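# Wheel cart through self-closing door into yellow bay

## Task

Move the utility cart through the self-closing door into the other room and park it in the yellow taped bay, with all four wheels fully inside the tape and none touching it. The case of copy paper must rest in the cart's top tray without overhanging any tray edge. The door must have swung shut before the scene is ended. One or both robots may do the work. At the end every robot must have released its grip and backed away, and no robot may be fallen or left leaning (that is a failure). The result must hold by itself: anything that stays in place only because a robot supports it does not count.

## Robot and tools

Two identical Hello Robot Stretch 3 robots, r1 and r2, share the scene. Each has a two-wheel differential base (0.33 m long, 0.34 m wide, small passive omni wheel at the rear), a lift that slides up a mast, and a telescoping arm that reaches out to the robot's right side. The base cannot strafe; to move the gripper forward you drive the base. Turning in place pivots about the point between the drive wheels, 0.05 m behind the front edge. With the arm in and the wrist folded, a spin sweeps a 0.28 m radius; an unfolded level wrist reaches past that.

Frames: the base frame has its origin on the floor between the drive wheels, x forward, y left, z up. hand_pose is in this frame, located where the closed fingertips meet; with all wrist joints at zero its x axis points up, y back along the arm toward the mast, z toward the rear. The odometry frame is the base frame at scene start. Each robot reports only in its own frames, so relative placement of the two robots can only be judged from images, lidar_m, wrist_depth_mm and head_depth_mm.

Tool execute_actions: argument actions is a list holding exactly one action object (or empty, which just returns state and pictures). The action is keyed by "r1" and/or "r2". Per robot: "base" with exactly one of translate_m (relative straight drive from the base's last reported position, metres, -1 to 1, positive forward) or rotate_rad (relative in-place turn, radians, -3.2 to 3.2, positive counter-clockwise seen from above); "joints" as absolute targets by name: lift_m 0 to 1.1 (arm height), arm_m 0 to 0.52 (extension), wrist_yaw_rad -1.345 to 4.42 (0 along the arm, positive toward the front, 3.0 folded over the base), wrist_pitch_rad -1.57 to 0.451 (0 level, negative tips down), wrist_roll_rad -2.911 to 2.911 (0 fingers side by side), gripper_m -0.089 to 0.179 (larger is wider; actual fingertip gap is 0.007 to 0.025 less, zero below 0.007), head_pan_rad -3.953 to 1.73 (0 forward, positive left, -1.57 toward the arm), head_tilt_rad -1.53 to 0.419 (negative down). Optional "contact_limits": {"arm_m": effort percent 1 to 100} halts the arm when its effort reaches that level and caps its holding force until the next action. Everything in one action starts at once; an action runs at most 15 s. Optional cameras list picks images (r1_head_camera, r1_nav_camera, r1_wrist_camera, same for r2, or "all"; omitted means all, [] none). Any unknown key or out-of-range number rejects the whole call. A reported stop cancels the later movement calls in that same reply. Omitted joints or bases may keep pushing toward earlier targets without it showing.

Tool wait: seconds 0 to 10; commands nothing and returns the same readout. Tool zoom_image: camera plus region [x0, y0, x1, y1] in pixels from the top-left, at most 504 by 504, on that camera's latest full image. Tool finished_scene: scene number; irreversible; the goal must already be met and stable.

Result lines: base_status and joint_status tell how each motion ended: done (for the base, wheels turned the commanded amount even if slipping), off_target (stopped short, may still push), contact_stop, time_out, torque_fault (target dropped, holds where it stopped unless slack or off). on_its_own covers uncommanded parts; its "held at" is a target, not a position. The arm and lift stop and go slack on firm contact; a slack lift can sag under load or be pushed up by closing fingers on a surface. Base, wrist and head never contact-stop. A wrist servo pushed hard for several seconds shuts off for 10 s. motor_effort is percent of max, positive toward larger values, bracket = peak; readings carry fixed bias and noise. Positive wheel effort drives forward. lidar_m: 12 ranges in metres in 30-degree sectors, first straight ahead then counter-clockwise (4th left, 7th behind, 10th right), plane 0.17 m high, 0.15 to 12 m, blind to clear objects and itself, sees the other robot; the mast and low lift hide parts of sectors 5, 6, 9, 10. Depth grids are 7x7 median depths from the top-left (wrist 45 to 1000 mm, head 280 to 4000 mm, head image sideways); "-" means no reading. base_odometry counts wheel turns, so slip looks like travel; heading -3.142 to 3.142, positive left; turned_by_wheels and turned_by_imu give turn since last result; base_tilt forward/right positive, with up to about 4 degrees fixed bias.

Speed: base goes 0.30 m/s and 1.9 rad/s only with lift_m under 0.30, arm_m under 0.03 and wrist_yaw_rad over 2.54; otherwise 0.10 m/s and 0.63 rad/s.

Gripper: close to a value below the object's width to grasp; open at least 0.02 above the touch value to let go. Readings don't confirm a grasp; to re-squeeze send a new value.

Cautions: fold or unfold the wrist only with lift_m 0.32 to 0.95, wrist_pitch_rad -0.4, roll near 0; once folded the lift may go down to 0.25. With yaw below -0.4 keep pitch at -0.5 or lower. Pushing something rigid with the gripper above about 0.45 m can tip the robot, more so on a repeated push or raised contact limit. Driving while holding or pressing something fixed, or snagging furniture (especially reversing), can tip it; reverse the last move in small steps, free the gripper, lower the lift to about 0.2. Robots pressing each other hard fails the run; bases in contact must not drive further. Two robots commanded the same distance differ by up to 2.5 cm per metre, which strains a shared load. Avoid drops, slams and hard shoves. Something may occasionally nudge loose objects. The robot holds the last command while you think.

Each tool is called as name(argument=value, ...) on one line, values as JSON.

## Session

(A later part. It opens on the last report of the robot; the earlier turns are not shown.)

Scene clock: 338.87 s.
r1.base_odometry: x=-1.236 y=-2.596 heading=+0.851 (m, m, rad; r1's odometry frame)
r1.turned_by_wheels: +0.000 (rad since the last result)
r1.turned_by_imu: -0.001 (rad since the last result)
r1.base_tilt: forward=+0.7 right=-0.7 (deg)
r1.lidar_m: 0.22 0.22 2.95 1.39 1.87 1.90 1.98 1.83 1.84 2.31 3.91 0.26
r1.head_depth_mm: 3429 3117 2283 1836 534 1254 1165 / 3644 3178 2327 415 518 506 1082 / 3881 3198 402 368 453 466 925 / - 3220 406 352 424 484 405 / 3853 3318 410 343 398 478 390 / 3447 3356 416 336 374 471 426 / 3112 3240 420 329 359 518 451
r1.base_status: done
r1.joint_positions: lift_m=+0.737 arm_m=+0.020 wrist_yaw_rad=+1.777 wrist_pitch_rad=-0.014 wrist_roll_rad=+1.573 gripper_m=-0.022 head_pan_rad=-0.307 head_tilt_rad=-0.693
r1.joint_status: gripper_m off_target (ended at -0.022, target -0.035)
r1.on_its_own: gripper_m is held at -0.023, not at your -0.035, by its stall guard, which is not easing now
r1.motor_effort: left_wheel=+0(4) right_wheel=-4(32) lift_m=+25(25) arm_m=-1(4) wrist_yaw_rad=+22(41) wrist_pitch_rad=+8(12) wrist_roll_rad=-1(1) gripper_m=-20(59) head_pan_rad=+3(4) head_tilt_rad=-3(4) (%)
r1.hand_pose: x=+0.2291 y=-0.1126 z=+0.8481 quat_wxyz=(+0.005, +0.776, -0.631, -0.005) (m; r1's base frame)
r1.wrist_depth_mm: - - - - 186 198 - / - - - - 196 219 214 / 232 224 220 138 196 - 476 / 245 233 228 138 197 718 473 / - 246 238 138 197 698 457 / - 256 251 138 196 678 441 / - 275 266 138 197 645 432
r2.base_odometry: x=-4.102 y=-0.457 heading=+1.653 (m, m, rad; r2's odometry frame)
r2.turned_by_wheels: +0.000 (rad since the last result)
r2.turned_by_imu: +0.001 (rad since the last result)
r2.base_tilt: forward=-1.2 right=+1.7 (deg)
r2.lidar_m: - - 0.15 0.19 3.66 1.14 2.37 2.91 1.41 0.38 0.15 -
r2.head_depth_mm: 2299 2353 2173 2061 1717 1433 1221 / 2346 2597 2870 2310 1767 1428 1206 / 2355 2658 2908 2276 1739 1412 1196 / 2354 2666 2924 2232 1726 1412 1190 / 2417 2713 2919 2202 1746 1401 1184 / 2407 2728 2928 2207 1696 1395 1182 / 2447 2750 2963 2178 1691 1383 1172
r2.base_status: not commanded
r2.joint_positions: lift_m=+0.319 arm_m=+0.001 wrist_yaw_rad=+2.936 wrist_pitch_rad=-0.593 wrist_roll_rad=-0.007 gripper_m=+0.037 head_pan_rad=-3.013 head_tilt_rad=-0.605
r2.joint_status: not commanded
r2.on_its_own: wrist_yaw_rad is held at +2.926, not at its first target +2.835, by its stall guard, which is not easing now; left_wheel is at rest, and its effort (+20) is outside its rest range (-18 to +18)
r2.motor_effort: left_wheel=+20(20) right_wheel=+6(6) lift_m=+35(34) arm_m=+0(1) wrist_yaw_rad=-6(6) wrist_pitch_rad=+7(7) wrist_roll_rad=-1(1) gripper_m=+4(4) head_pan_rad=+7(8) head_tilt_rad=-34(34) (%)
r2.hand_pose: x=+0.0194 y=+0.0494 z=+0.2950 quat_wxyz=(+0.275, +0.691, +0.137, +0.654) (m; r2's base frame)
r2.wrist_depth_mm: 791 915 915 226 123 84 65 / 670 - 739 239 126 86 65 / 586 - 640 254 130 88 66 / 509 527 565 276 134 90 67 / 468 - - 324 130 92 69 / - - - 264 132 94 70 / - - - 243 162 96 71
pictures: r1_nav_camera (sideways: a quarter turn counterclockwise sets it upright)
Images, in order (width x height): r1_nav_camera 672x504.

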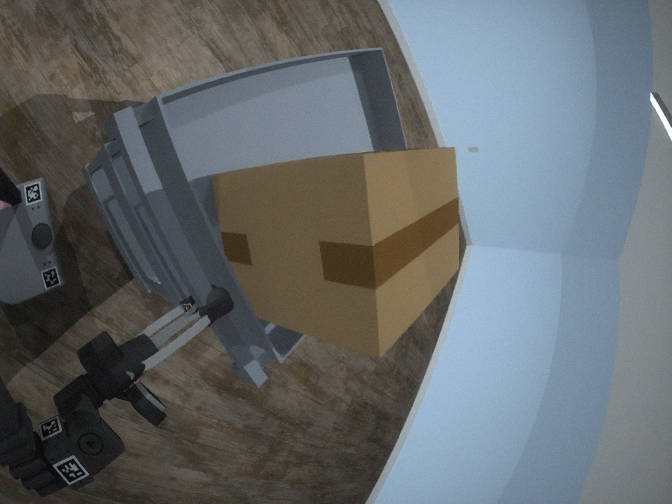

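execute_actions(actions=[{"r1":{"base":{"rotate_rad":0.8},"joints":{"wrist_yaw_rad":1.2,"gripper_m":-0.04}}}], cameras=[])

execute_actions(actions=[{"r1":{"base":{"translate_m":-0.3},"joints":{"gripper_m":-0.035}}}], cameras=[])

execute_actions(actions=[{"r1":{"base":{"rotate_rad":0.9},"joints":{"wrist_yaw_rad":0.2,"gripper_m":-0.04,"head_pan_rad":-1.4}}}], cameras=["r1_nav_camera"])

execute_actions(actions=[{"r1":{"base":{"translate_m":0.35},"joints":{"gripper_m":-0.035,"wrist_yaw_rad":0}}}], cameras=["r1_nav_camera"])

Scene clock: 355.43 s.
r1.base_odometry: x=-1.236 y=-2.596 heading=+1.651 (m, m, rad; r1's odometry frame)
r1.turned_by_wheels: +0.800 (rad since the last result)
r1.turned_by_imu: +0.714 (rad since the last result)
r1.base_tilt: forward=+0.7 right=-0.8 (deg)
r1.lidar_m: 0.34 1.39 1.57 1.87 1.98 1.86 1.82 1.92 2.74 3.91 0.36 0.33
r1.head_depth_mm: 2804 533 407 447 507 773 979 / 2750 2996 428 477 535 780 991 / 2678 2943 911 722 597 787 994 / 2587 2899 921 706 601 658 985 / 2542 2862 2390 1905 1492 1274 1157 / 2474 2783 2447 1913 1578 1345 1166 / 2404 2670 2478 1925 1588 1349 1164
r1.base_status: done
r1.joint_positions: lift_m=+0.737 arm_m=+0.020 wrist_yaw_rad=+1.111 wrist_pitch_rad=-0.015 wrist_roll_rad=+1.573 gripper_m=-0.029 head_pan_rad=-0.307 head_tilt_rad=-0.693
r1.joint_status: wrist_yaw_rad off_target (ended at +1.111, target +1.200); gripper_m off_target (ended at -0.029, target -0.040)
r1.on_its_own: wrist_yaw_rad is held at +1.115, not at your +1.200, by its stall guard, which is not easing now; gripper_m is held at -0.031, not at your -0.040, by its stall guard, which is still easing
r1.motor_effort: left_wheel=+0(8) right_wheel=+1(38) lift_m=+25(25) arm_m=+0(3) wrist_yaw_rad=+4(74) wrist_pitch_rad=+9(10) wrist_roll_rad=-1(1) gripper_m=-23(90) head_pan_rad=+3(3) head_tilt_rad=-3(3) (%)
r1.hand_pose: x=+0.2079 y=-0.2786 z=+0.8478 quat_wxyz=(+0.004, +0.527, -0.850, -0.007) (m; r1's base frame)
r1.wrist_depth_mm: - - - - 184 192 193 / - - - 424 191 218 215 / 228 222 217 135 193 777 464 / 243 231 226 136 193 685 469 / 256 246 237 136 194 698 454 / - 260 252 137 195 663 446 / - 276 270 138 197 637 430
r2.base_odometry: x=-4.102 y=-0.457 heading=+1.653 (m, m, rad; r2's odometry frame)
r2.turned_by_wheels: +0.000 (rad since the last result)
r2.turned_by_imu: +0.001 (rad since the last result)
r2.base_tilt: forward=-1.1 right=+1.8 (deg)
r2.lidar_m: - - 0.15 0.19 3.67 1.13 2.36 2.91 1.41 0.38 0.15 -
r2.head_depth_mm: 2299 2370 2195 2053 1726 1435 1206 / 2351 2568 2900 2323 1768 1431 1205 / 2378 2648 2851 2283 1743 1429 1196 / 2396 2657 2907 2246 1750 1410 1189 / 2374 2648 2956 2233 1728 1407 1186 / 2446 2707 2949 2210 1713 1388 1176 / 2431 2728 2988 2187 1694 1390 1172
r2.base_status: not commanded
r2.joint_positions: lift_m=+0.319 arm_m=+0.001 wrist_yaw_rad=+2.936 wrist_pitch_rad=-0.593 wrist_roll_rad=-0.007 gripper_m=+0.037 head_pan_rad=-3.013 head_tilt_rad=-0.605
r2.joint_status: not commanded
r2.on_its_own: wrist_yaw_rad is held at +2.926, not at its first target +2.835, by its stall guard, which is not easing now; left_wheel is at rest, and its effort (+20) is outside its rest range (-18 to +18)
r2.motor_effort: left_wheel=+20(20) right_wheel=+5(6) lift_m=+34(34) arm_m=+0(0) wrist_yaw_rad=-7(6) wrist_pitch_rad=+8(7) wrist_roll_rad=+0(0) gripper_m=+4(4) head_pan_rad=+7(7) head_tilt_rad=-35(34) (%)
r2.hand_pose: x=+0.0194 y=+0.0494 z=+0.2950 quat_wxyz=(+0.275, +0.691, +0.137, +0.654) (m; r2's base frame)
r2.wrist_depth_mm: 785 909 884 225 124 85 65 / 697 - 717 239 127 86 66 / 593 - 633 253 130 88 66 / 522 521 577 274 134 90 68 / 474 - - 329 130 91 68 / - - - 266 132 93 70 / - - - 243 161 96 71
pictures: none
No camera images: the call's "cameras" was empty. Leave "cameras" out to get every camera's image.

Scene clock: 359.47 s.
r1.base_odometry: x=-1.212 y=-2.895 heading=+1.652 (m, m, rad; r1's odometry frame)
r1.turned_by_wheels: +0.000 (rad since the last result)
r1.turned_by_imu: -0.001 (rad since the last result)
r1.base_tilt: forward=+0.7 right=-0.7 (deg)
r1.lidar_m: 0.32 1.65 1.85 1.90 2.01 1.56 1.52 1.61 2.30 3.89 0.36 0.32
r1.head_depth_mm: 3093 533 394 430 496 514 986 / 3021 541 406 446 510 513 990 / 2909 3186 452 488 561 511 997 / 2835 3098 923 729 601 510 922 / 2788 3062 964 732 588 508 1135 / 2715 3020 2452 1910 1570 1313 1161 / 2638 2954 2451 1928 1587 1346 1167
r1.base_status: done
r1.joint_positions: lift_m=+0.737 arm_m=+0.020 wrist_yaw_rad=+1.227 wrist_pitch_rad=-0.015 wrist_roll_rad=+1.573 gripper_m=-0.022 head_pan_rad=-0.307 head_tilt_rad=-0.693
r1.joint_status: gripper_m off_target (ended at -0.022, target -0.035)
r1.on_its_own: gripper_m is held at -0.023, not at your -0.035, by its stall guard, which is not easing now
r1.motor_effort: left_wheel=+3(3) right_wheel=-10(27) lift_m=+25(25) arm_m=+0(3) wrist_yaw_rad=-25(50) wrist_pitch_rad=+8(9) wrist_roll_rad=+0(1) gripper_m=-20(55) head_pan_rad=+3(5) head_tilt_rad=-3(3) (%)
r1.hand_pose: x=+0.2195 y=-0.2512 z=+0.8479 quat_wxyz=(+0.004, +0.576, -0.818, -0.007) (m; r1's base frame)
r1.wrist_depth_mm: - - - - 184 190 189 / - - - 350 189 - - / 226 219 216 133 190 760 458 / 243 233 226 135 192 689 474 / - 247 239 135 194 708 456 / - 263 255 137 195 678 440 / - 280 273 139 200 622 430
r2.base_odometry: x=-4.102 y=-0.457 heading=+1.653 (m, m, rad; r2's odometry frame)
r2.turned_by_wheels: +0.000 (rad since the last result)
r2.turned_by_imu: +0.001 (rad since the last result)
r2.base_tilt: forward=-1.1 right=+1.8 (deg)
r2.lidar_m: - - 0.15 0.19 3.65 1.14 2.37 1.76 1.44 0.38 0.15 -
r2.head_depth_mm: 2243 2356 2198 2032 1713 1427 1207 / 2348 2606 2918 2291 1781 1427 1203 / 2346 2617 2933 2309 1745 1432 1206 / 2390 2646 2866 2244 1738 1420 1194 / 2390 2696 2919 2221 1731 1388 1184 / 2395 2742 2966 2210 1717 1393 1170 / 2452 2696 2899 2176 1714 1389 1171
r2.base_status: not commanded
r2.joint_positions: lift_m=+0.319 arm_m=+0.001 wrist_yaw_rad=+2.936 wrist_pitch_rad=-0.593 wrist_roll_rad=-0.007 gripper_m=+0.037 head_pan_rad=-3.013 head_tilt_rad=-0.605
r2.joint_status: not commanded
r2.on_its_own: wrist_yaw_rad is held at +2.926, not at its first target +2.835, by its stall guard, which is not easing now; left_wheel is at rest, and its effort (+20) is outside its rest range (-18 to +18)
r2.motor_effort: left_wheel=+20(20) right_wheel=+5(6) lift_m=+34(34) arm_m=+0(0) wrist_yaw_rad=-7(6) wrist_pitch_rad=+8(7) wrist_roll_rad=+0(0) gripper_m=+4(4) head_pan_rad=+8(7) head_tilt_rad=-35(34) (%)
r2.hand_pose: x=+0.0194 y=+0.0494 z=+0.2950 quat_wxyz=(+0.275, +0.691, +0.137, +0.654) (m; r2's base frame)
r2.wrist_depth_mm: 791 903 879 226 123 85 65 / 670 - 748 238 127 86 66 / 587 - 637 256 130 88 66 / 511 520 576 273 134 90 68 / 472 - - 328 131 92 69 / - - - 266 132 93 70 / - - - 244 162 96 71
pictures: none
No camera images: the call's "cameras" was empty. Leave "cameras" out to get every camera's image.

Scene clock: 362.53 s.
r1.base_odometry: x=-1.212 y=-2.895 heading=+2.552 (m, m, rad; r1's odometry frame)
r1.turned_by_wheels: +0.900 (rad since the last result)
r1.turned_by_imu: +0.629 (rad since the last result)
r1.base_tilt: forward=+0.7 right=-0.8 (deg)
r1.lidar_m: 1.68 1.93 1.92 1.83 1.50 1.48 1.64 2.56 3.85 0.39 0.34 3.24
r1.head_depth_mm: 3868 3125 2307 1680 1512 1364 - / - 3160 2166 632 877 1332 - / - 553 496 582 603 874 1124 / 3723 557 473 556 553 857 1074 / 3427 564 460 527 554 811 961 / 3148 573 452 679 608 490 1102 / 2945 3092 925 747 613 491 1176
r1.base_status: done
r1.joint_positions: lift_m=+0.737 arm_m=+0.020 wrist_yaw_rad=+0.122 wrist_pitch_rad=-0.017 wrist_roll_rad=+1.573 gripper_m=-0.029 head_pan_rad=-1.393 head_tilt_rad=-0.693
r1.joint_status: wrist_yaw_rad off_target (ended at +0.122, target +0.200); gripper_m off_target (ended at -0.029, target -0.040); the others done
r1.on_its_own: wrist_yaw_rad is held at +0.120, not at your +0.200, by its stall guard, which is not easing now; gripper_m is held at -0.027, not at your -0.040, by its stall guard, which is still easing
r1.motor_effort: left_wheel=+0(9) right_wheel=+1(27) lift_m=+25(26) arm_m=+6(6) wrist_yaw_rad=-1(63) wrist_pitch_rad=+9(10) wrist_roll_rad=-1(1) gripper_m=-3(89) head_pan_rad=-4(35) head_tilt_rad=-3(3) (%)
r1.hand_pose: x=+0.0098 y=-0.4184 z=+0.8475 quat_wxyz=(+0.000, +0.061, -0.998, -0.009) (m; r1's base frame)
r1.wrist_depth_mm: - - - - - - - / - - - - 243 - - / - - - - 269 - - / - 250 - 173 245 - 278 / 239 238 238 153 219 - 415 / 227 226 228 137 202 619 442 / 215 217 214 126 186 635 429
r2.base_odometry: x=-4.102 y=-0.457 heading=+1.653 (m, m, rad; r2's odometry frame)
r2.turned_by_wheels: +0.000 (rad since the last result)
r2.turned_by_imu: +0.001 (rad since the last result)
r2.base_tilt: forward=-1.2 right=+1.8 (deg)
r2.lidar_m: - - 0.15 0.19 3.68 1.14 2.37 1.82 1.44 0.38 0.15 -
r2.head_depth_mm: 2276 2373 2212 2055 1721 1440 1206 / 2343 2630 2829 2300 1763 1419 1204 / 2388 2573 2926 2260 1753 1426 1198 / 2416 2681 2902 2237 1750 1414 1188 / 2393 2671 2934 2230 1726 1399 1183 / 2430 2760 2956 2211 1708 1396 1173 / 2452 2742 2936 2166 1681 1387 1171
r2.base_status: not commanded
r2.joint_positions: lift_m=+0.319 arm_m=+0.001 wrist_yaw_rad=+2.936 wrist_pitch_rad=-0.593 wrist_roll_rad=-0.007 gripper_m=+0.037 head_pan_rad=-3.013 head_tilt_rad=-0.605
r2.joint_status: not commanded
r2.on_its_own: wrist_yaw_rad is held at +2.926, not at its first target +2.835, by its stall guard, which is not easing now; left_wheel is at rest, and its effort (+20) is outside its rest range (-18 to +18)
r2.motor_effort: left_wheel=+20(20) right_wheel=+6(6) lift_m=+34(34) arm_m=+0(0) wrist_yaw_rad=-7(6) wrist_pitch_rad=+7(8) wrist_roll_rad=-1(0) gripper_m=+4(4) head_pan_rad=+8(7) head_tilt_rad=-34(34) (%)
r2.hand_pose: x=+0.0194 y=+0.0494 z=+0.2950 quat_wxyz=(+0.275, +0.691, +0.137, +0.654) (m; r2's base frame)
r2.wrist_depth_mm: 796 920 880 226 123 84 64 / 684 - 749 238 126 86 65 / 590 - 639 253 130 88 66 / 503 525 564 274 134 90 67 / 470 - - 327 131 91 69 / - - - 265 132 93 70 / - - - 244 162 96 71
pictures: r1_nav_camera (sideways: a quarter turn counterclockwise sets it upright)
Images, in order (width x height): r1_nav_camera 672x504.

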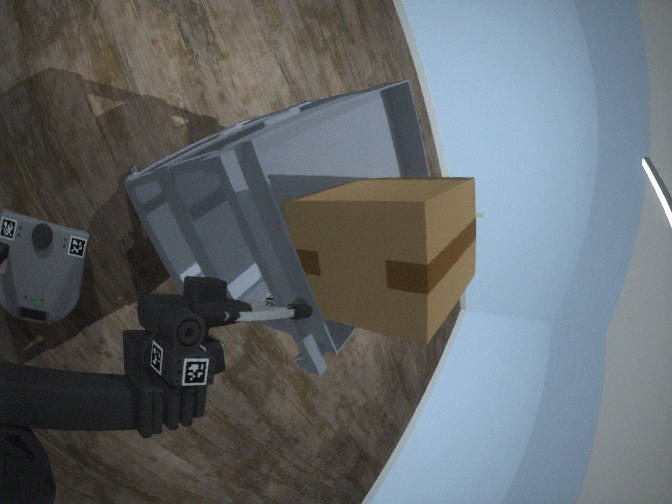

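Scene clock: 367.27 s.
r1.base_odometry: x=-1.502 y=-2.700 heading=+2.551 (m, m, rad; r1's odometry frame)
r1.turned_by_wheels: +0.000 (rad since the last result)
r1.turned_by_imu: -0.444 (rad since the last result)
r1.base_tilt: forward=+0.7 right=-0.7 (deg)
r1.lidar_m: 3.00 1.41 1.78 1.79 2.01 1.73 1.73 1.98 3.38 0.29 0.21 0.29
r1.head_depth_mm: 3313 3121 2325 1724 1519 1327 - / 3516 3161 2165 669 580 - - / 3623 3231 460 546 562 455 1085 / 3758 559 427 478 558 483 405 / - 566 411 423 523 514 422 / - 572 419 473 595 516 727 / 3789 583 476 663 613 531 1103
r1.base_status: done
r1.joint_positions: lift_m=+0.737 arm_m=+0.020 wrist_yaw_rad=-0.073 wrist_pitch_rad=-0.016 wrist_roll_rad=+1.574 gripper_m=-0.016 head_pan_rad=-1.393 head_tilt_rad=-0.693
r1.joint_status: wrist_yaw_rad off_target (ended at -0.073, target +0.000); gripper_m off_target (ended at -0.016, target -0.035)
r1.on_its_own: wrist_yaw_rad is held at -0.067, not at your +0.000, by its stall guard, which is not easing now; gripper_m is held at -0.017, not at your -0.035, by its stall guard, which is not easing now
r1.motor_effort: left_wheel=+1(8) right_wheel=+9(26) lift_m=+26(25) arm_m=+5(6) wrist_yaw_rad=+5(49) wrist_pitch_rad=+8(9) wrist_roll_rad=-1(2) gripper_m=-21(57) head_pan_rad=-3(2) head_tilt_rad=-3(3) (%)
r1.hand_pose: x=-0.0401 y=-0.4197 z=+0.8476 quat_wxyz=(-0.002, -0.037, -0.999, -0.008) (m; r1's base frame)
r1.wrist_depth_mm: - - - - - - - / - - - - - - - / - - - - - - - / - - - 295 - - - / - - - 192 308 - - / 233 235 246 143 312 - 304 / 204 209 209 121 - - 368
r2.base_odometry: x=-4.102 y=-0.457 heading=+1.653 (m, m, rad; r2's odometry frame)
r2.turned_by_wheels: +0.000 (rad since the last result)
r2.turned_by_imu: +0.001 (rad since the last result)
r2.base_tilt: forward=-1.1 right=+1.7 (deg)
r2.lidar_m: - - 0.15 0.19 3.67 1.14 2.37 1.56 1.44 0.38 0.15 -
r2.head_depth_mm: 2265 2354 2245 2051 1715 1441 1214 / 2341 2585 2870 2303 1743 1422 1201 / 2358 2657 2939 2280 1759 1426 1190 / 2429 2672 2910 2268 1734 1415 1185 / 2419 2706 2955 2233 1713 1408 1178 / 2431 2751 2962 2208 1692 1394 1166 / 2446 2722 2988 2195 1692 1391 1170
r2.base_status: not commanded
r2.joint_positions: lift_m=+0.319 arm_m=+0.001 wrist_yaw_rad=+2.936 wrist_pitch_rad=-0.593 wrist_roll_rad=-0.007 gripper_m=+0.037 head_pan_rad=-3.013 head_tilt_rad=-0.605
r2.joint_status: not commanded
r2.on_its_own: wrist_yaw_rad is held at +2.926, not at its first target +2.835, by its stall guard, which is not easing now; left_wheel is at rest, and its effort (+20) is outside its rest range (-18 to +18)
r2.motor_effort: left_wheel=+20(21) right_wheel=+6(6) lift_m=+34(34) arm_m=+0(0) wrist_yaw_rad=-7(6) wrist_pitch_rad=+7(7) wrist_roll_rad=-1(0) gripper_m=+4(4) head_pan_rad=+8(7) head_tilt_rad=-35(34) (%)
r2.hand_pose: x=+0.0194 y=+0.0494 z=+0.2950 quat_wxyz=(+0.275, +0.691, +0.137, +0.654) (m; r2's base frame)
r2.wrist_depth_mm: 778 895 886 226 123 84 65 / 663 - 717 238 126 86 66 / 594 - 637 253 130 88 66 / 517 527 571 273 134 90 67 / 470 - - 325 132 92 69 / - - - 267 132 94 70 / - - - 244 162 96 71
pictures: r1_nav_camera (sideways: a quarter turn counterclockwise sets it upright)
Images, in order (width x height): r1_nav_camera 672x504.

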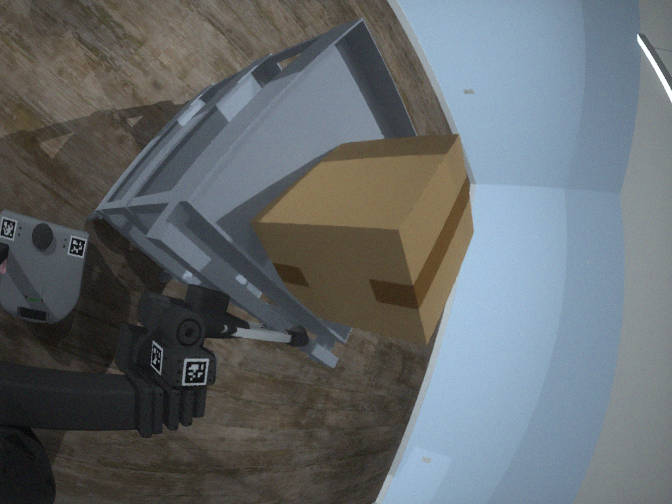

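execute_actions(actions=[{"r1":{"joints":{"gripper_m":0.12}}}], cameras=[])

execute_actions(actions=[{"r1":{"base":{"translate_m":-0.3},"joints":{"arm_m":0}}}], cameras=[])

execute_actions(actions=[{"r1":{"base":{"rotate_rad":-0.6},"joints":{"head_pan_rad":-0.3}}}], cameras=[])

execute_actions(actions=[{"r1":{"joints":{"wrist_yaw_rad":2.0}}}], cameras=["r1_nav_camera","r1_wrist_camera"])

Scene clock: 381.00 s.
r1.base_odometry: x=-1.502 y=-2.700 heading=+2.551 (m, m, rad; r1's odometry frame)
r1.turned_by_wheels: +0.000 (rad since the last result)
r1.turned_by_imu: -0.001 (rad since the last result)
r1.base_tilt: forward=+0.7 right=-0.7 (deg)
r1.lidar_m: 3.00 1.41 1.78 1.79 2.02 1.73 1.73 1.98 3.39 0.29 0.21 0.29
r1.head_depth_mm: 3361 3129 2324 1730 1527 1324 - / 3555 3199 2095 658 536 - - / 3602 3189 460 548 561 455 1084 / 3783 558 427 476 558 482 406 / - 565 411 424 525 515 430 / - 573 420 475 593 517 723 / 3761 582 475 663 612 532 1105
r1.base_status: not commanded
r1.joint_positions: lift_m=+0.737 arm_m=+0.020 wrist_yaw_rad=-0.076 wrist_pitch_rad=-0.016 wrist_roll_rad=+1.574 gripper_m=+0.120 head_pan_rad=-1.393 head_tilt_rad=-0.693
r1.joint_status: all done
r1.on_its_own: wrist_yaw_rad is held at -0.067, not at your +0.000, by its stall guard, which is not easing now
r1.motor_effort: left_wheel=+1(1) right_wheel=+9(9) lift_m=+25(25) arm_m=+6(5) wrist_yaw_rad=+8(8) wrist_pitch_rad=+8(8) wrist_roll_rad=-1(2) gripper_m=+0(80) head_pan_rad=-3(2) head_tilt_rad=-3(3) (%)
r1.hand_pose: x=-0.0408 y=-0.4197 z=+0.8476 quat_wxyz=(-0.002, -0.038, -0.999, -0.008) (m; r1's base frame)
r1.wrist_depth_mm: - - - - - - - / - - - - - - - / - - - - - - - / - - - 298 - - - / - - - 204 309 - - / 233 241 244 155 246 309 306 / 207 207 214 123 195 - 365
r2.base_odometry: x=-4.102 y=-0.457 heading=+1.653 (m, m, rad; r2's odometry frame)
r2.turned_by_wheels: +0.000 (rad since the last result)
r2.turned_by_imu: +0.001 (rad since the last result)
r2.base_tilt: forward=-1.1 right=+1.8 (deg)
r2.lidar_m: - - 0.15 0.19 3.68 1.14 2.36 1.56 1.44 0.38 0.15 -
r2.head_depth_mm: 2288 2344 2210 2043 1729 1443 1213 / 2338 2562 2898 2292 1770 1434 1202 / 2336 2646 2859 2259 1754 1426 1197 / 2368 2661 2911 2241 1756 1417 1193 / 2409 2681 2923 2207 1716 1404 1180 / 2403 2742 2919 2221 1701 1394 1177 / 2442 2762 2991 2206 1698 1387 1175
r2.base_status: not commanded
r2.joint_positions: lift_m=+0.319 arm_m=+0.001 wrist_yaw_rad=+2.936 wrist_pitch_rad=-0.593 wrist_roll_rad=-0.007 gripper_m=+0.037 head_pan_rad=-3.013 head_tilt_rad=-0.605
r2.joint_status: not commanded
r2.on_its_own: wrist_yaw_rad is held at +2.926, not at its first target +2.835, by its stall guard, which is not easing now; left_wheel is at rest, and its effort (+20) is outside its rest range (-18 to +18)
r2.motor_effort: left_wheel=+20(20) right_wheel=+6(6) lift_m=+35(34) arm_m=+0(0) wrist_yaw_rad=-7(6) wrist_pitch_rad=+7(8) wrist_roll_rad=+0(0) gripper_m=+4(3) head_pan_rad=+8(7) head_tilt_rad=-34(34) (%)
r2.hand_pose: x=+0.0194 y=+0.0494 z=+0.2950 quat_wxyz=(+0.275, +0.691, +0.137, +0.654) (m; r2's base frame)
r2.wrist_depth_mm: 785 917 904 227 123 85 65 / 681 - 725 238 127 86 65 / 578 - 630 253 130 88 66 / 515 516 581 272 135 90 67 / 476 - - 331 131 92 69 / - - - 269 132 94 70 / - - - 243 162 96 71
pictures: none
No camera images: the call's "cameras" was empty. Leave "cameras" out to get every camera's image.

Scene clock: 385.43 s.
r1.base_odometry: x=-1.253 y=-2.867 heading=+2.551 (m, m, rad; r1's odometry frame)
r1.turned_by_wheels: +0.000 (rad since the last result)
r1.turned_by_imu: -0.002 (rad since the last result)
r1.base_tilt: forward=+0.7 right=-0.7 (deg)
r1.lidar_m: 3.30 1.70 1.87 1.86 1.68 1.44 1.44 1.65 2.81 3.91 0.49 0.45
r1.head_depth_mm: 3249 3118 2307 1846 1523 1323 - / 3458 3150 2332 1894 1533 1363 - / 3547 3226 2366 1864 1540 1341 1137 / 3681 3276 2375 1889 1553 1320 1155 / 3899 3300 2410 1801 1449 1177 1158 / - 3395 2431 672 988 1113 1090 / - 3405 586 626 938 857 1015
r1.base_status: done
r1.joint_positions: lift_m=+0.737 arm_m=+0.000 wrist_yaw_rad=-0.070 wrist_pitch_rad=-0.017 wrist_roll_rad=+1.574 gripper_m=+0.120 head_pan_rad=-1.393 head_tilt_rad=-0.693
r1.joint_status: all done
r1.on_its_own: wrist_yaw_rad is held at -0.067, not at your +0.000, by its stall guard, which is not easing now
r1.motor_effort: left_wheel=+2(2) right_wheel=-1(6) lift_m=+25(26) arm_m=-6(6) wrist_yaw_rad=+2(7) wrist_pitch_rad=+9(9) wrist_roll_rad=-2(2) gripper_m=+1(1) head_pan_rad=-3(4) head_tilt_rad=-3(2) (%)
r1.hand_pose: x=-0.0392 y=-0.4006 z=+0.8473 quat_wxyz=(-0.002, -0.035, -0.999, -0.009) (m; r1's base frame)
r1.wrist_depth_mm: - - - - - - - / - - - - - - - / - - - - - - - / - - - - - - - / - - - - - - - / - - - - - - - / - - - - - - 981
r2.base_odometry: x=-4.102 y=-0.457 heading=+1.653 (m, m, rad; r2's odometry frame)
r2.turned_by_wheels: +0.000 (rad since the last result)
r2.turned_by_imu: +0.001 (rad since the last result)
r2.base_tilt: forward=-1.2 right=+1.8 (deg)
r2.lidar_m: - - 0.15 0.19 3.66 1.13 2.36 1.81 1.44 0.38 0.15 -
r2.head_depth_mm: 2305 2386 2236 2036 1723 1437 1199 / 2322 2614 2884 2298 1768 1424 1203 / 2369 2588 2902 2259 1756 1421 1195 / 2403 2642 2892 2250 1742 1420 1187 / 2407 2665 2888 2220 1721 1407 1189 / 2413 2679 2948 2200 1708 1397 1177 / 2442 2760 2964 2178 1686 1388 1171
r2.base_status: not commanded
r2.joint_positions: lift_m=+0.319 arm_m=+0.001 wrist_yaw_rad=+2.936 wrist_pitch_rad=-0.593 wrist_roll_rad=-0.007 gripper_m=+0.037 head_pan_rad=-3.013 head_tilt_rad=-0.605
r2.joint_status: not commanded
r2.on_its_own: wrist_yaw_rad is held at +2.926, not at its first target +2.835, by its stall guard, which is not easing now; left_wheel is at rest, and its effort (+20) is outside its rest range (-18 to +18)
r2.motor_effort: left_wheel=+20(21) right_wheel=+6(6) lift_m=+34(34) arm_m=+0(0) wrist_yaw_rad=-6(7) wrist_pitch_rad=+8(7) wrist_roll_rad=-1(0) gripper_m=+4(4) head_pan_rad=+7(8) head_tilt_rad=-34(35) (%)
r2.hand_pose: x=+0.0194 y=+0.0494 z=+0.2950 quat_wxyz=(+0.275, +0.691, +0.137, +0.654) (m; r2's base frame)
r2.wrist_depth_mm: 788 904 883 226 123 84 65 / 675 - 732 239 126 86 65 / 591 - 633 253 130 88 66 / 512 526 575 274 134 90 68 / 465 - - 324 130 91 69 / - - - 266 132 94 70 / - - - 244 162 95 71
pictures: none
No camera images: the call's "cameras" was empty. Leave "cameras" out to get every camera's image.

Scene clock: 387.33 s.
r1.base_odometry: x=-1.253 y=-2.867 heading=+1.952 (m, m, rad; r1's odometry frame)
r1.turned_by_wheels: -0.600 (rad since the last result)
r1.turned_by_imu: -0.601 (rad since the last result)
r1.base_tilt: forward=+0.7 right=-0.7 (deg)
r1.lidar_m: 0.45 3.29 1.70 1.87 1.87 1.77 1.44 1.44 1.59 2.51 3.92 0.50
r1.head_depth_mm: - 3108 2325 1780 1523 1299 1138 / - 3158 2341 703 1463 1283 1138 / 3877 553 603 658 982 1192 1147 / 3600 557 580 640 964 1127 1146 / 3314 564 562 629 946 903 1094 / 3123 575 558 699 588 871 1144 / 2900 3144 956 747 567 1345 1167
r1.base_status: done
r1.joint_positions: lift_m=+0.737 arm_m=+0.000 wrist_yaw_rad=-0.069 wrist_pitch_rad=-0.017 wrist_roll_rad=+1.574 gripper_m=+0.120 head_pan_rad=-0.307 head_tilt_rad=-0.693
r1.joint_status: all done
r1.on_its_own: wrist_yaw_rad is held at -0.067, not at your +0.000, by its stall guard, which is not easing now
r1.motor_effort: left_wheel=+3(6) right_wheel=-2(7) lift_m=+26(25) arm_m=-6(6) wrist_yaw_rad=+2(2) wrist_pitch_rad=+9(9) wrist_roll_rad=-1(2) gripper_m=+0(0) head_pan_rad=+2(35) head_tilt_rad=-3(3) (%)
r1.hand_pose: x=-0.0390 y=-0.4006 z=+0.8473 quat_wxyz=(-0.002, -0.034, -0.999, -0.009) (m; r1's base frame)
r1.wrist_depth_mm: - - - - - - - / - - - - - - - / - - - - - - - / - - - - - - - / - - - - - - - / - - - - - - - / - - - - - - 985
r2.base_odometry: x=-4.102 y=-0.457 heading=+1.653 (m, m, rad; r2's odometry frame)
r2.turned_by_wheels: +0.000 (rad since the last result)
r2.turned_by_imu: +0.000 (rad since the last result)
r2.base_tilt: forward=-1.2 right=+1.8 (deg)
r2.lidar_m: - - 0.15 0.19 3.65 1.14 2.36 1.74 1.45 0.38 0.15 -
r2.head_depth_mm: 2284 2326 2234 2055 1724 1446 1203 / 2374 2599 2821 2297 1754 1424 1205 / 2356 2651 2865 2279 1736 1425 1199 / 2381 2645 2897 2234 1751 1412 1184 / 2407 2693 2944 2212 1723 1403 1179 / 2416 2712 2990 2208 1712 1399 1175 / 2427 2726 2921 2169 1681 1394 1164
r2.base_status: not commanded
r2.joint_positions: lift_m=+0.319 arm_m=+0.001 wrist_yaw_rad=+2.936 wrist_pitch_rad=-0.593 wrist_roll_rad=-0.007 gripper_m=+0.037 head_pan_rad=-3.013 head_tilt_rad=-0.605
r2.joint_status: not commanded
r2.on_its_own: wrist_yaw_rad is held at +2.926, not at its first target +2.835, by its stall guard, which is not easing now; left_wheel is at rest, and its effort (+20) is outside its rest range (-18 to +18)
r2.motor_effort: left_wheel=+20(21) right_wheel=+5(6) lift_m=+34(34) arm_m=+0(0) wrist_yaw_rad=-6(6) wrist_pitch_rad=+8(7) wrist_roll_rad=+0(0) gripper_m=+4(3) head_pan_rad=+7(7) head_tilt_rad=-34(34) (%)
r2.hand_pose: x=+0.0194 y=+0.0494 z=+0.2950 quat_wxyz=(+0.275, +0.691, +0.137, +0.654) (m; r2's base frame)
r2.wrist_depth_mm: 818 924 908 227 123 84 65 / 674 - 737 240 126 86 65 / 596 - 648 251 130 88 66 / 520 524 566 273 135 90 67 / 475 - - 326 131 92 69 / - - - 268 132 94 70 / - - - 244 162 96 71
pictures: none
No camera images: the call's "cameras" was empty. Leave "cameras" out to get every camera's image.

Scene clock: 389.37 s.
r1.base_odometry: x=-1.253 y=-2.867 heading=+1.952 (m, m, rad; r1's odometry frame)
r1.turned_by_wheels: +0.000 (rad since the last result)
r1.turned_by_imu: -0.001 (rad since the last result)
r1.base_tilt: forward=+0.7 right=-0.7 (deg)
r1.lidar_m: 0.45 3.29 1.70 1.87 1.87 1.77 1.45 1.44 1.59 2.51 3.92 0.51
r1.head_depth_mm: - 3118 2312 1781 1524 1300 1137 / - 3181 2323 701 1454 1287 1142 / 3873 552 605 658 981 1191 1164 / 3610 558 580 639 968 1150 1109 / 3286 565 563 628 942 906 1094 / 3149 575 558 698 587 869 1143 / 2941 3152 953 747 566 1351 1169
r1.base_status: not commanded
r1.joint_positions: lift_m=+0.737 arm_m=+0.000 wrist_yaw_rad=+1.997 wrist_pitch_rad=-0.017 wrist_roll_rad=+1.574 gripper_m=+0.120 head_pan_rad=-0.307 head_tilt_rad=-0.693
r1.joint_status: all done
r1.motor_effort: left_wheel=+3(3) right_wheel=-2(2) lift_m=+25(25) arm_m=-6(6) wrist_yaw_rad=+2(3) wrist_pitch_rad=+9(9) wrist_roll_rad=-1(2) gripper_m=+1(0) head_pan_rad=+4(4) head_tilt_rad=-3(2) (%)
r1.hand_pose: x=+0.2116 y=-0.0396 z=+0.8473 quat_wxyz=(+0.007, +0.841, -0.542, -0.006) (m; r1's base frame)
r1.wrist_depth_mm: - - 418 400 358 851 516 / - - 461 431 382 815 496 / - - - - 997 789 486 / - - - - - 686 397 / - - - - - 556 411 / - - - - - - - / - - - - - - 978
r2.base_odometry: x=-4.102 y=-0.457 heading=+1.653 (m, m, rad; r2's odometry frame)
r2.turned_by_wheels: +0.000 (rad since the last result)
r2.turned_by_imu: +0.000 (rad since the last result)
r2.base_tilt: forward=-1.2 right=+1.8 (deg)
r2.lidar_m: - - 0.15 0.19 3.66 1.14 2.36 1.74 1.44 0.38 0.15 -
r2.head_depth_mm: 2285 2363 2192 2050 1733 1435 1216 / 2344 2619 2863 2295 1767 1434 1196 / 2375 2647 2905 2282 1756 1419 1193 / 2377 2658 2924 2253 1733 1417 1179 / 2386 2663 2937 2247 1714 1398 1190 / 2432 2706 2990 2191 1693 1399 1175 / 2413 2691 2954 2165 1692 1388 1164
r2.base_status: not commanded
r2.joint_positions: lift_m=+0.319 arm_m=+0.001 wrist_yaw_rad=+2.936 wrist_pitch_rad=-0.593 wrist_roll_rad=-0.007 gripper_m=+0.037 head_pan_rad=-3.013 head_tilt_rad=-0.605
r2.joint_status: not commanded
r2.on_its_own: wrist_yaw_rad is held at +2.926, not at its first target +2.835, by its stall guard, which is not easing now; left_wheel is at rest, and its effort (+20) is outside its rest range (-18 to +18)
r2.motor_effort: left_wheel=+20(20) right_wheel=+6(6) lift_m=+34(34) arm_m=+0(0) wrist_yaw_rad=-6(6) wrist_pitch_rad=+7(8) wrist_roll_rad=-1(0) gripper_m=+4(3) head_pan_rad=+8(8) head_tilt_rad=-34(34) (%)
r2.hand_pose: x=+0.0194 y=+0.0494 z=+0.2950 quat_wxyz=(+0.275, +0.691, +0.137, +0.654) (m; r2's base frame)
r2.wrist_depth_mm: 792 886 906 226 123 84 65 / 673 - 738 239 127 86 66 / 586 - 632 251 130 88 66 / 520 524 584 276 134 90 67 / 470 - - 328 131 92 68 / - - - 266 132 94 70 / - - - 243 162 96 71
pictures: r1_nav_camera (sideways: a quarter turn counterclockwise sets it upright), r1_wrist_camera
Images, in order (width x height): r1_nav_camera 672x504, r1_wrist_camera 644x364.

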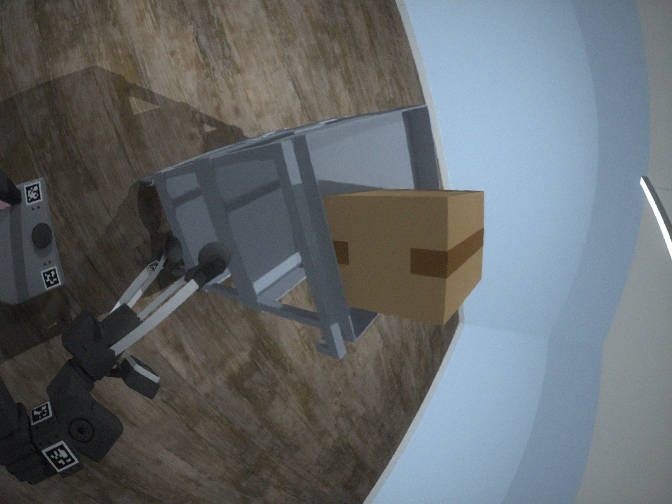

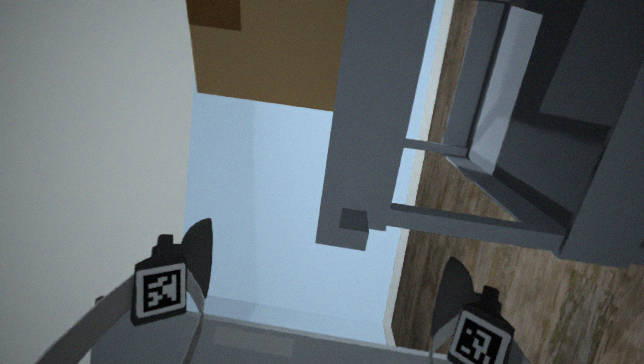

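execute_actions(actions=[{"r1":{"base":{"rotate_rad":1.5},"joints":{"head_pan_rad":-1.6,"wrist_yaw_rad":0.0}}}], cameras=[])

execute_actions(actions=[{"r1":{"joints":{"arm_m":0.04}}}], cameras=["r1_nav_camera","r1_wrist_camera"])

Scene clock: 399.77 s.
r1.base_odometry: x=-1.253 y=-2.867 heading=-2.832 (m, m, rad; r1's odometry frame)
r1.turned_by_wheels: +1.500 (rad since the last result)
r1.turned_by_imu: +1.501 (rad since the last result)
r1.base_tilt: forward=+0.7 right=-0.7 (deg)
r1.lidar_m: 1.88 1.86 1.86 1.46 1.45 1.55 2.30 3.93 0.52 0.45 0.45 1.70
r1.head_depth_mm: 3711 533 578 650 930 1270 - / 3389 541 577 632 979 1183 - / 3306 549 574 632 978 1161 - / 3120 586 586 661 939 901 1109 / 3024 3227 932 732 608 1035 1155 / 2868 3101 978 818 1533 1337 1164 / 2734 3017 2471 1930 1585 1348 1168
r1.base_status: done
r1.joint_positions: lift_m=+0.737 arm_m=+0.000 wrist_yaw_rad=+0.003 wrist_pitch_rad=-0.017 wrist_roll_rad=+1.574 gripper_m=+0.120 head_pan_rad=-1.593 head_tilt_rad=-0.693
r1.joint_status: all done
r1.motor_effort: left_wheel=+0(2) right_wheel=+2(7) lift_m=+25(25) arm_m=-6(5) wrist_yaw_rad=-2(2) wrist_pitch_rad=+9(9) wrist_roll_rad=-2(1) gripper_m=+1(1) head_pan_rad=-3(36) head_tilt_rad=-4(4) (%)
r1.hand_pose: x=-0.0207 y=-0.4012 z=+0.8473 quat_wxyz=(-0.001, +0.001, -1.000, -0.009) (m; r1's base frame)
r1.wrist_depth_mm: - 298 293 289 265 - - / - 303 300 295 258 - 472 / - 308 303 191 252 703 484 / - 314 308 244 246 734 473 / - - 313 180 239 698 455 / - - - 229 232 636 447 / - - - 171 227 558 423
r2.base_odometry: x=-4.102 y=-0.457 heading=+1.653 (m, m, rad; r2's odometry frame)
r2.turned_by_wheels: +0.000 (rad since the last result)
r2.turned_by_imu: +0.001 (rad since the last result)
r2.base_tilt: forward=-1.2 right=+1.8 (deg)
r2.lidar_m: - - 0.15 0.19 3.67 1.14 2.37 1.81 1.44 0.38 0.15 -
r2.head_depth_mm: 2278 2391 2204 2059 1715 1441 1208 / 2341 2627 2836 2291 1763 1430 1195 / 2362 2606 2906 2283 1748 1427 1202 / 2389 2633 2905 2281 1726 1414 1188 / 2409 2694 2934 2216 1729 1391 1178 / 2420 2727 2929 2200 1716 1399 1173 / 2480 2764 2926 2203 1691 1375 1169
r2.base_status: not commanded
r2.joint_positions: lift_m=+0.319 arm_m=+0.001 wrist_yaw_rad=+2.936 wrist_pitch_rad=-0.593 wrist_roll_rad=-0.007 gripper_m=+0.037 head_pan_rad=-3.013 head_tilt_rad=-0.605
r2.joint_status: not commanded
r2.on_its_own: wrist_yaw_rad is held at +2.926, not at its first target +2.835, by its stall guard, which is not easing now; left_wheel is at rest, and its effort (+20) is outside its rest range (-18 to +18)
r2.motor_effort: left_wheel=+20(21) right_wheel=+6(6) lift_m=+34(34) arm_m=+0(0) wrist_yaw_rad=-6(7) wrist_pitch_rad=+8(7) wrist_roll_rad=+0(0) gripper_m=+4(4) head_pan_rad=+7(7) head_tilt_rad=-34(34) (%)
r2.hand_pose: x=+0.0194 y=+0.0494 z=+0.2950 quat_wxyz=(+0.275, +0.691, +0.137, +0.654) (m; r2's base frame)
r2.wrist_depth_mm: 787 910 877 226 123 84 65 / 669 - 715 241 126 86 65 / 594 - 629 253 131 88 67 / 517 523 571 275 134 90 67 / 472 - - 327 132 91 68 / - - - 267 132 94 69 / - - - 246 163 96 71
pictures: none
No camera images: the call's "cameras" was empty. Leave "cameras" out to get every camera's image.

Scene clock: 401.13 s.
r1.base_odometry: x=-1.253 y=-2.867 heading=-2.832 (m, m, rad; r1's odometry frame)
r1.turned_by_wheels: +0.000 (rad since the last result)
r1.turned_by_imu: +0.000 (rad since the last result)
r1.base_tilt: forward=+0.7 right=-0.7 (deg)
r1.lidar_m: 1.89 1.86 1.86 1.46 1.45 1.54 2.29 3.91 0.52 0.45 0.45 1.69
r1.head_depth_mm: 3678 533 578 650 932 1332 - / 3356 540 575 631 974 - - / 3242 548 574 633 966 - 1093 / 3146 585 586 660 944 1066 1117 / 3009 3165 934 732 608 1036 1155 / 2862 3111 975 813 1536 1340 1168 / 2783 3033 2460 1937 1584 1348 1176
r1.base_status: not commanded
r1.joint_positions: lift_m=+0.737 arm_m=+0.040 wrist_yaw_rad=+0.002 wrist_pitch_rad=-0.018 wrist_roll_rad=+1.574 gripper_m=+0.120 head_pan_rad=-1.593 head_tilt_rad=-0.693
r1.joint_status: all done
r1.motor_effort: left_wheel=+0(0) right_wheel=+2(2) lift_m=+25(25) arm_m=+6(4) wrist_yaw_rad=-2(2) wrist_pitch_rad=+10(9) wrist_roll_rad=-2(1) gripper_m=+0(0) head_pan_rad=-2(1) head_tilt_rad=-3(3) (%)
r1.hand_pose: x=-0.0207 y=-0.4403 z=+0.8472 quat_wxyz=(-0.001, +0.001, -1.000, -0.009) (m; r1's base frame)
r1.wrist_depth_mm: - 258 254 250 222 - - / - 263 259 253 217 - 460 / - 268 263 150 212 725 485 / - 274 270 145 204 750 471 / - 277 271 142 200 691 458 / - - - 138 194 643 434 / - - - 135 189 565 430
r2.base_odometry: x=-4.102 y=-0.457 heading=+1.653 (m, m, rad; r2's odometry frame)
r2.turned_by_wheels: +0.000 (rad since the last result)
r2.turned_by_imu: +0.000 (rad since the last result)
r2.base_tilt: forward=-1.1 right=+1.8 (deg)
r2.lidar_m: - - 0.15 0.19 3.67 1.14 2.37 1.82 1.44 0.38 0.15 -
r2.head_depth_mm: 2270 2395 2204 2049 1743 1439 1210 / 2337 2599 2917 2293 1760 1424 1195 / 2359 2670 2881 2280 1736 1414 1203 / 2363 2654 2903 2239 1732 1410 1183 / 2386 2652 2944 2211 1718 1395 1175 / 2420 2731 2990 2215 1700 1391 1173 / 2443 2730 2889 2190 1693 1385 1164
r2.base_status: not commanded
r2.joint_positions: lift_m=+0.319 arm_m=+0.001 wrist_yaw_rad=+2.936 wrist_pitch_rad=-0.593 wrist_roll_rad=-0.007 gripper_m=+0.037 head_pan_rad=-3.013 head_tilt_rad=-0.605
r2.joint_status: not commanded
r2.on_its_own: wrist_yaw_rad is held at +2.926, not at its first target +2.835, by its stall guard, which is not easing now; left_wheel is at rest, and its effort (+20) is outside its rest range (-18 to +18)
r2.motor_effort: left_wheel=+20(20) right_wheel=+6(6) lift_m=+34(34) arm_m=+0(0) wrist_yaw_rad=-7(6) wrist_pitch_rad=+7(7) wrist_roll_rad=+0(0) gripper_m=+3(4) head_pan_rad=+7(8) head_tilt_rad=-34(34) (%)
r2.hand_pose: x=+0.0194 y=+0.0494 z=+0.2950 quat_wxyz=(+0.275, +0.691, +0.137, +0.654) (m; r2's base frame)
r2.wrist_depth_mm: 795 910 891 227 123 85 65 / 666 - 738 237 127 86 66 / 583 - 648 252 130 88 66 / 512 515 568 273 134 90 68 / 472 - - 329 131 92 68 / - - - 265 132 94 70 / - - - 242 162 96 71
pictures: r1_nav_camera (sideways: a quarter turn counterclockwise sets it upright), r1_wrist_camera
Images, in order (width x height): r1_nav_camera 672x504, r1_wrist_camera 644x364.

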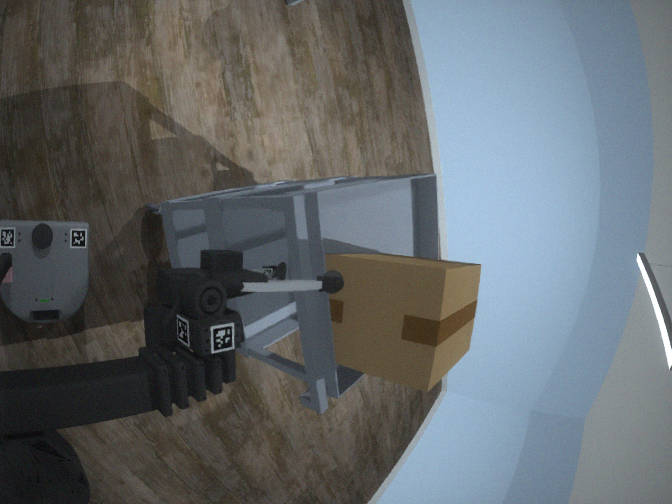

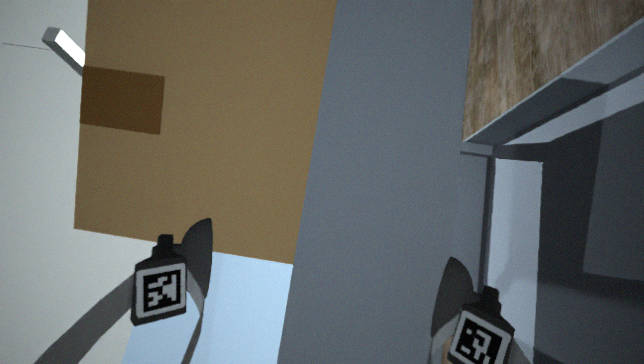

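execute_actions(actions=[{"r1":{"joints":{"gripper_m":-0.04}}}], cameras=[])

execute_actions(actions=[{"r1":{"base":{"translate_m":0.3},"joints":{"wrist_yaw_rad":-0.1}}}], cameras=["r1_nav_camera"])

Scene clock: 408.60 s.
r1.base_odometry: x=-1.253 y=-2.867 heading=-2.832 (m, m, rad; r1's odometry frame)
r1.turned_by_wheels: +0.000 (rad since the last result)
r1.turned_by_imu: -0.001 (rad since the last result)
r1.base_tilt: forward=+0.7 right=-0.7 (deg)
r1.lidar_m: 1.89 1.86 1.86 1.46 1.44 1.55 2.29 3.92 0.52 0.45 0.45 1.70
r1.head_depth_mm: 3677 533 573 643 945 1244 - / 3344 540 570 628 975 - - / 3275 548 569 632 969 - 1102 / 3120 585 581 655 939 964 1121 / 3041 3206 932 734 607 1040 1137 / 2890 3109 979 815 1544 1341 1160 / 2772 3029 2440 1927 1583 1345 1174
r1.base_status: not commanded
r1.joint_positions: lift_m=+0.737 arm_m=+0.040 wrist_yaw_rad=+0.003 wrist_pitch_rad=-0.014 wrist_roll_rad=+1.574 gripper_m=-0.039 head_pan_rad=-1.593 head_tilt_rad=-0.693
r1.joint_status: all done
r1.motor_effort: left_wheel=+1(0) right_wheel=+1(3) lift_m=+26(25) arm_m=-2(6) wrist_yaw_rad=-2(2) wrist_pitch_rad=+8(10) wrist_roll_rad=-2(2) gripper_m=-28(100) head_pan_rad=-3(1) head_tilt_rad=-3(3) (%)
r1.hand_pose: x=-0.0206 y=-0.4410 z=+0.8480 quat_wxyz=(-0.001, +0.001, -1.000, -0.008) (m; r1's base frame)
r1.wrist_depth_mm: - 255 249 246 217 - - / - 259 255 248 210 - 469 / - 263 259 145 206 709 489 / - 269 263 140 200 737 478 / - 272 268 136 194 692 459 / - - - 132 191 672 450 / - - - 129 186 619 430
r2.base_odometry: x=-4.102 y=-0.457 heading=+1.653 (m, m, rad; r2's odometry frame)
r2.turned_by_wheels: +0.000 (rad since the last result)
r2.turned_by_imu: +0.001 (rad since the last result)
r2.base_tilt: forward=-1.0 right=+1.8 (deg)
r2.lidar_m: - - 0.15 0.19 3.66 1.14 2.37 1.81 1.44 0.38 0.15 -
r2.head_depth_mm: 2306 2388 2192 2046 1740 1439 1213 / 2326 2605 2916 2311 1762 1439 1204 / 2367 2638 2900 2248 1736 1427 1197 / 2383 2645 2865 2246 1732 1413 1192 / 2415 2676 2960 2256 1721 1407 1185 / 2438 2723 2924 2199 1709 1386 1175 / 2427 2721 2954 2193 1698 1378 1167
r2.base_status: not commanded
r2.joint_positions: lift_m=+0.319 arm_m=+0.001 wrist_yaw_rad=+2.936 wrist_pitch_rad=-0.593 wrist_roll_rad=-0.007 gripper_m=+0.037 head_pan_rad=-3.013 head_tilt_rad=-0.605
r2.joint_status: not commanded
r2.on_its_own: wrist_yaw_rad is held at +2.926, not at its first target +2.835, by its stall guard, which is not easing now; left_wheel is at rest, and its effort (+20) is outside its rest range (-18 to +18)
r2.motor_effort: left_wheel=+20(20) right_wheel=+6(6) lift_m=+35(34) arm_m=+0(0) wrist_yaw_rad=-5(6) wrist_pitch_rad=+8(7) wrist_roll_rad=+0(1) gripper_m=+3(4) head_pan_rad=+8(8) head_tilt_rad=-34(34) (%)
r2.hand_pose: x=+0.0194 y=+0.0494 z=+0.2950 quat_wxyz=(+0.275, +0.691, +0.137, +0.654) (m; r2's base frame)
r2.wrist_depth_mm: 789 884 884 228 123 85 65 / 663 - 741 239 126 86 65 / 581 - 635 250 130 88 66 / 511 524 568 275 134 90 68 / 475 - - 325 131 92 69 / - - - 268 132 94 70 / - - - 243 161 96 71
pictures: none
No camera images: the call's "cameras" was empty. Leave "cameras" out to get every camera's image.

Scene clock: 412.67 s.
r1.base_odometry: x=-1.539 y=-2.958 heading=-2.832 (m, m, rad; r1's odometry frame)
r1.turned_by_wheels: +0.000 (rad since the last result)
r1.turned_by_imu: -0.004 (rad since the last result)
r1.base_tilt: forward=+0.6 right=-0.7 (deg)
r1.lidar_m: 1.60 1.59 1.70 1.59 1.57 1.67 2.47 4.20 0.48 0.47 3.17 1.46
r1.head_depth_mm: 3485 532 529 596 918 - - / 3381 540 554 618 924 - - / 3207 3203 881 660 967 - 1108 / 3043 3246 889 728 920 1020 1151 / 2864 3153 2401 1843 1529 1330 1161 / 2775 3019 2423 1912 1568 1341 1165 / 2692 2936 2457 1937 1585 1350 1171
r1.base_status: done
r1.joint_positions: lift_m=+0.737 arm_m=+0.040 wrist_yaw_rad=-0.181 wrist_pitch_rad=-0.013 wrist_roll_rad=+1.574 gripper_m=-0.021 head_pan_rad=-1.593 head_tilt_rad=-0.693
r1.joint_status: wrist_yaw_rad off_target (ended at -0.181, target -0.100)
r1.on_its_own: wrist_yaw_rad is held at -0.164, not at your -0.100, by its stall guard, which is not easing now; gripper_m is held at -0.021, not at your -0.040, by its stall guard, which is still easing; wrist_yaw_rad is at rest, and its effort (+14) is outside its rest range (-12 to +12)
r1.motor_effort: left_wheel=-1(7) right_wheel=+9(33) lift_m=+25(25) arm_m=-4(4) wrist_yaw_rad=+14(56) wrist_pitch_rad=+7(8) wrist_roll_rad=-2(2) gripper_m=-20(27) head_pan_rad=-2(2) head_tilt_rad=-3(3) (%)
r1.hand_pose: x=-0.0674 y=-0.4370 z=+0.8485 quat_wxyz=(-0.002, -0.090, -0.996, -0.007) (m; r1's base frame)
r1.wrist_depth_mm: - 233 227 218 184 - 475 / - 244 237 227 187 647 500 / - 257 249 131 188 677 489 / - 272 263 132 188 690 475 / - - - 133 190 709 456 / - - - 133 192 647 443 / - - - 135 194 - 416
r2.base_odometry: x=-4.102 y=-0.457 heading=+1.653 (m, m, rad; r2's odometry frame)
r2.turned_by_wheels: +0.000 (rad since the last result)
r2.turned_by_imu: +0.001 (rad since the last result)
r2.base_tilt: forward=-1.2 right=+1.7 (deg)
r2.lidar_m: - - 0.15 0.19 3.66 1.14 2.36 1.54 1.35 0.38 0.15 -
r2.head_depth_mm: 2282 2362 2208 2049 1726 1438 1210 / 2311 2596 2861 2301 1778 1440 1199 / 2345 2612 2859 2270 1754 1424 1191 / 2393 2667 2922 2266 1737 1408 1194 / 2444 2696 2884 2228 1718 1398 1183 / 2411 2736 2967 2197 1716 1398 1177 / 2424 2736 2962 2199 1698 1377 1165
r2.base_status: not commanded
r2.joint_positions: lift_m=+0.319 arm_m=+0.001 wrist_yaw_rad=+2.936 wrist_pitch_rad=-0.593 wrist_roll_rad=-0.007 gripper_m=+0.037 head_pan_rad=-3.013 head_tilt_rad=-0.605
r2.joint_status: not commanded
r2.on_its_own: wrist_yaw_rad is held at +2.926, not at its first target +2.835, by its stall guard, which is not easing now; left_wheel is at rest, and its effort (+20) is outside its rest range (-18 to +18)
r2.motor_effort: left_wheel=+20(21) right_wheel=+6(6) lift_m=+35(34) arm_m=+0(0) wrist_yaw_rad=-6(6) wrist_pitch_rad=+7(7) wrist_roll_rad=+0(0) gripper_m=+4(4) head_pan_rad=+8(8) head_tilt_rad=-34(35) (%)
r2.hand_pose: x=+0.0194 y=+0.0494 z=+0.2950 quat_wxyz=(+0.275, +0.691, +0.137, +0.654) (m; r2's base frame)
r2.wrist_depth_mm: 784 902 895 226 123 85 65 / 676 - 736 239 127 86 66 / 592 - 636 252 130 88 66 / 516 521 571 274 134 90 67 / 476 - - 326 130 92 68 / - - - 266 132 94 70 / - - - 244 161 96 71
pictures: r1_nav_camera (sideways: a quarter turn counterclockwise sets it upright)
Images, in order (width x height): r1_nav_camera 672x504.

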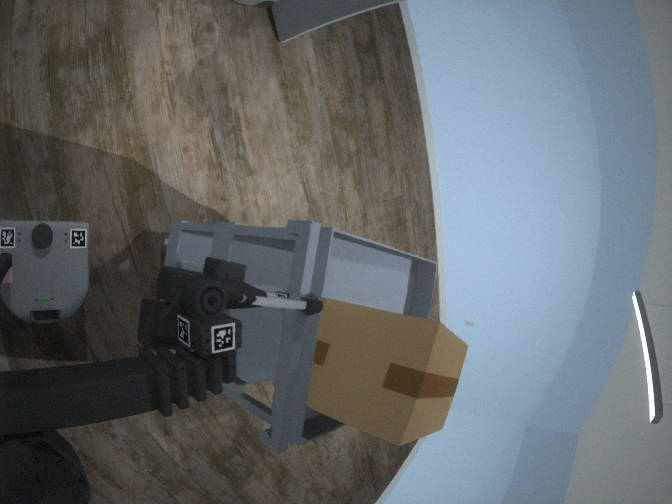

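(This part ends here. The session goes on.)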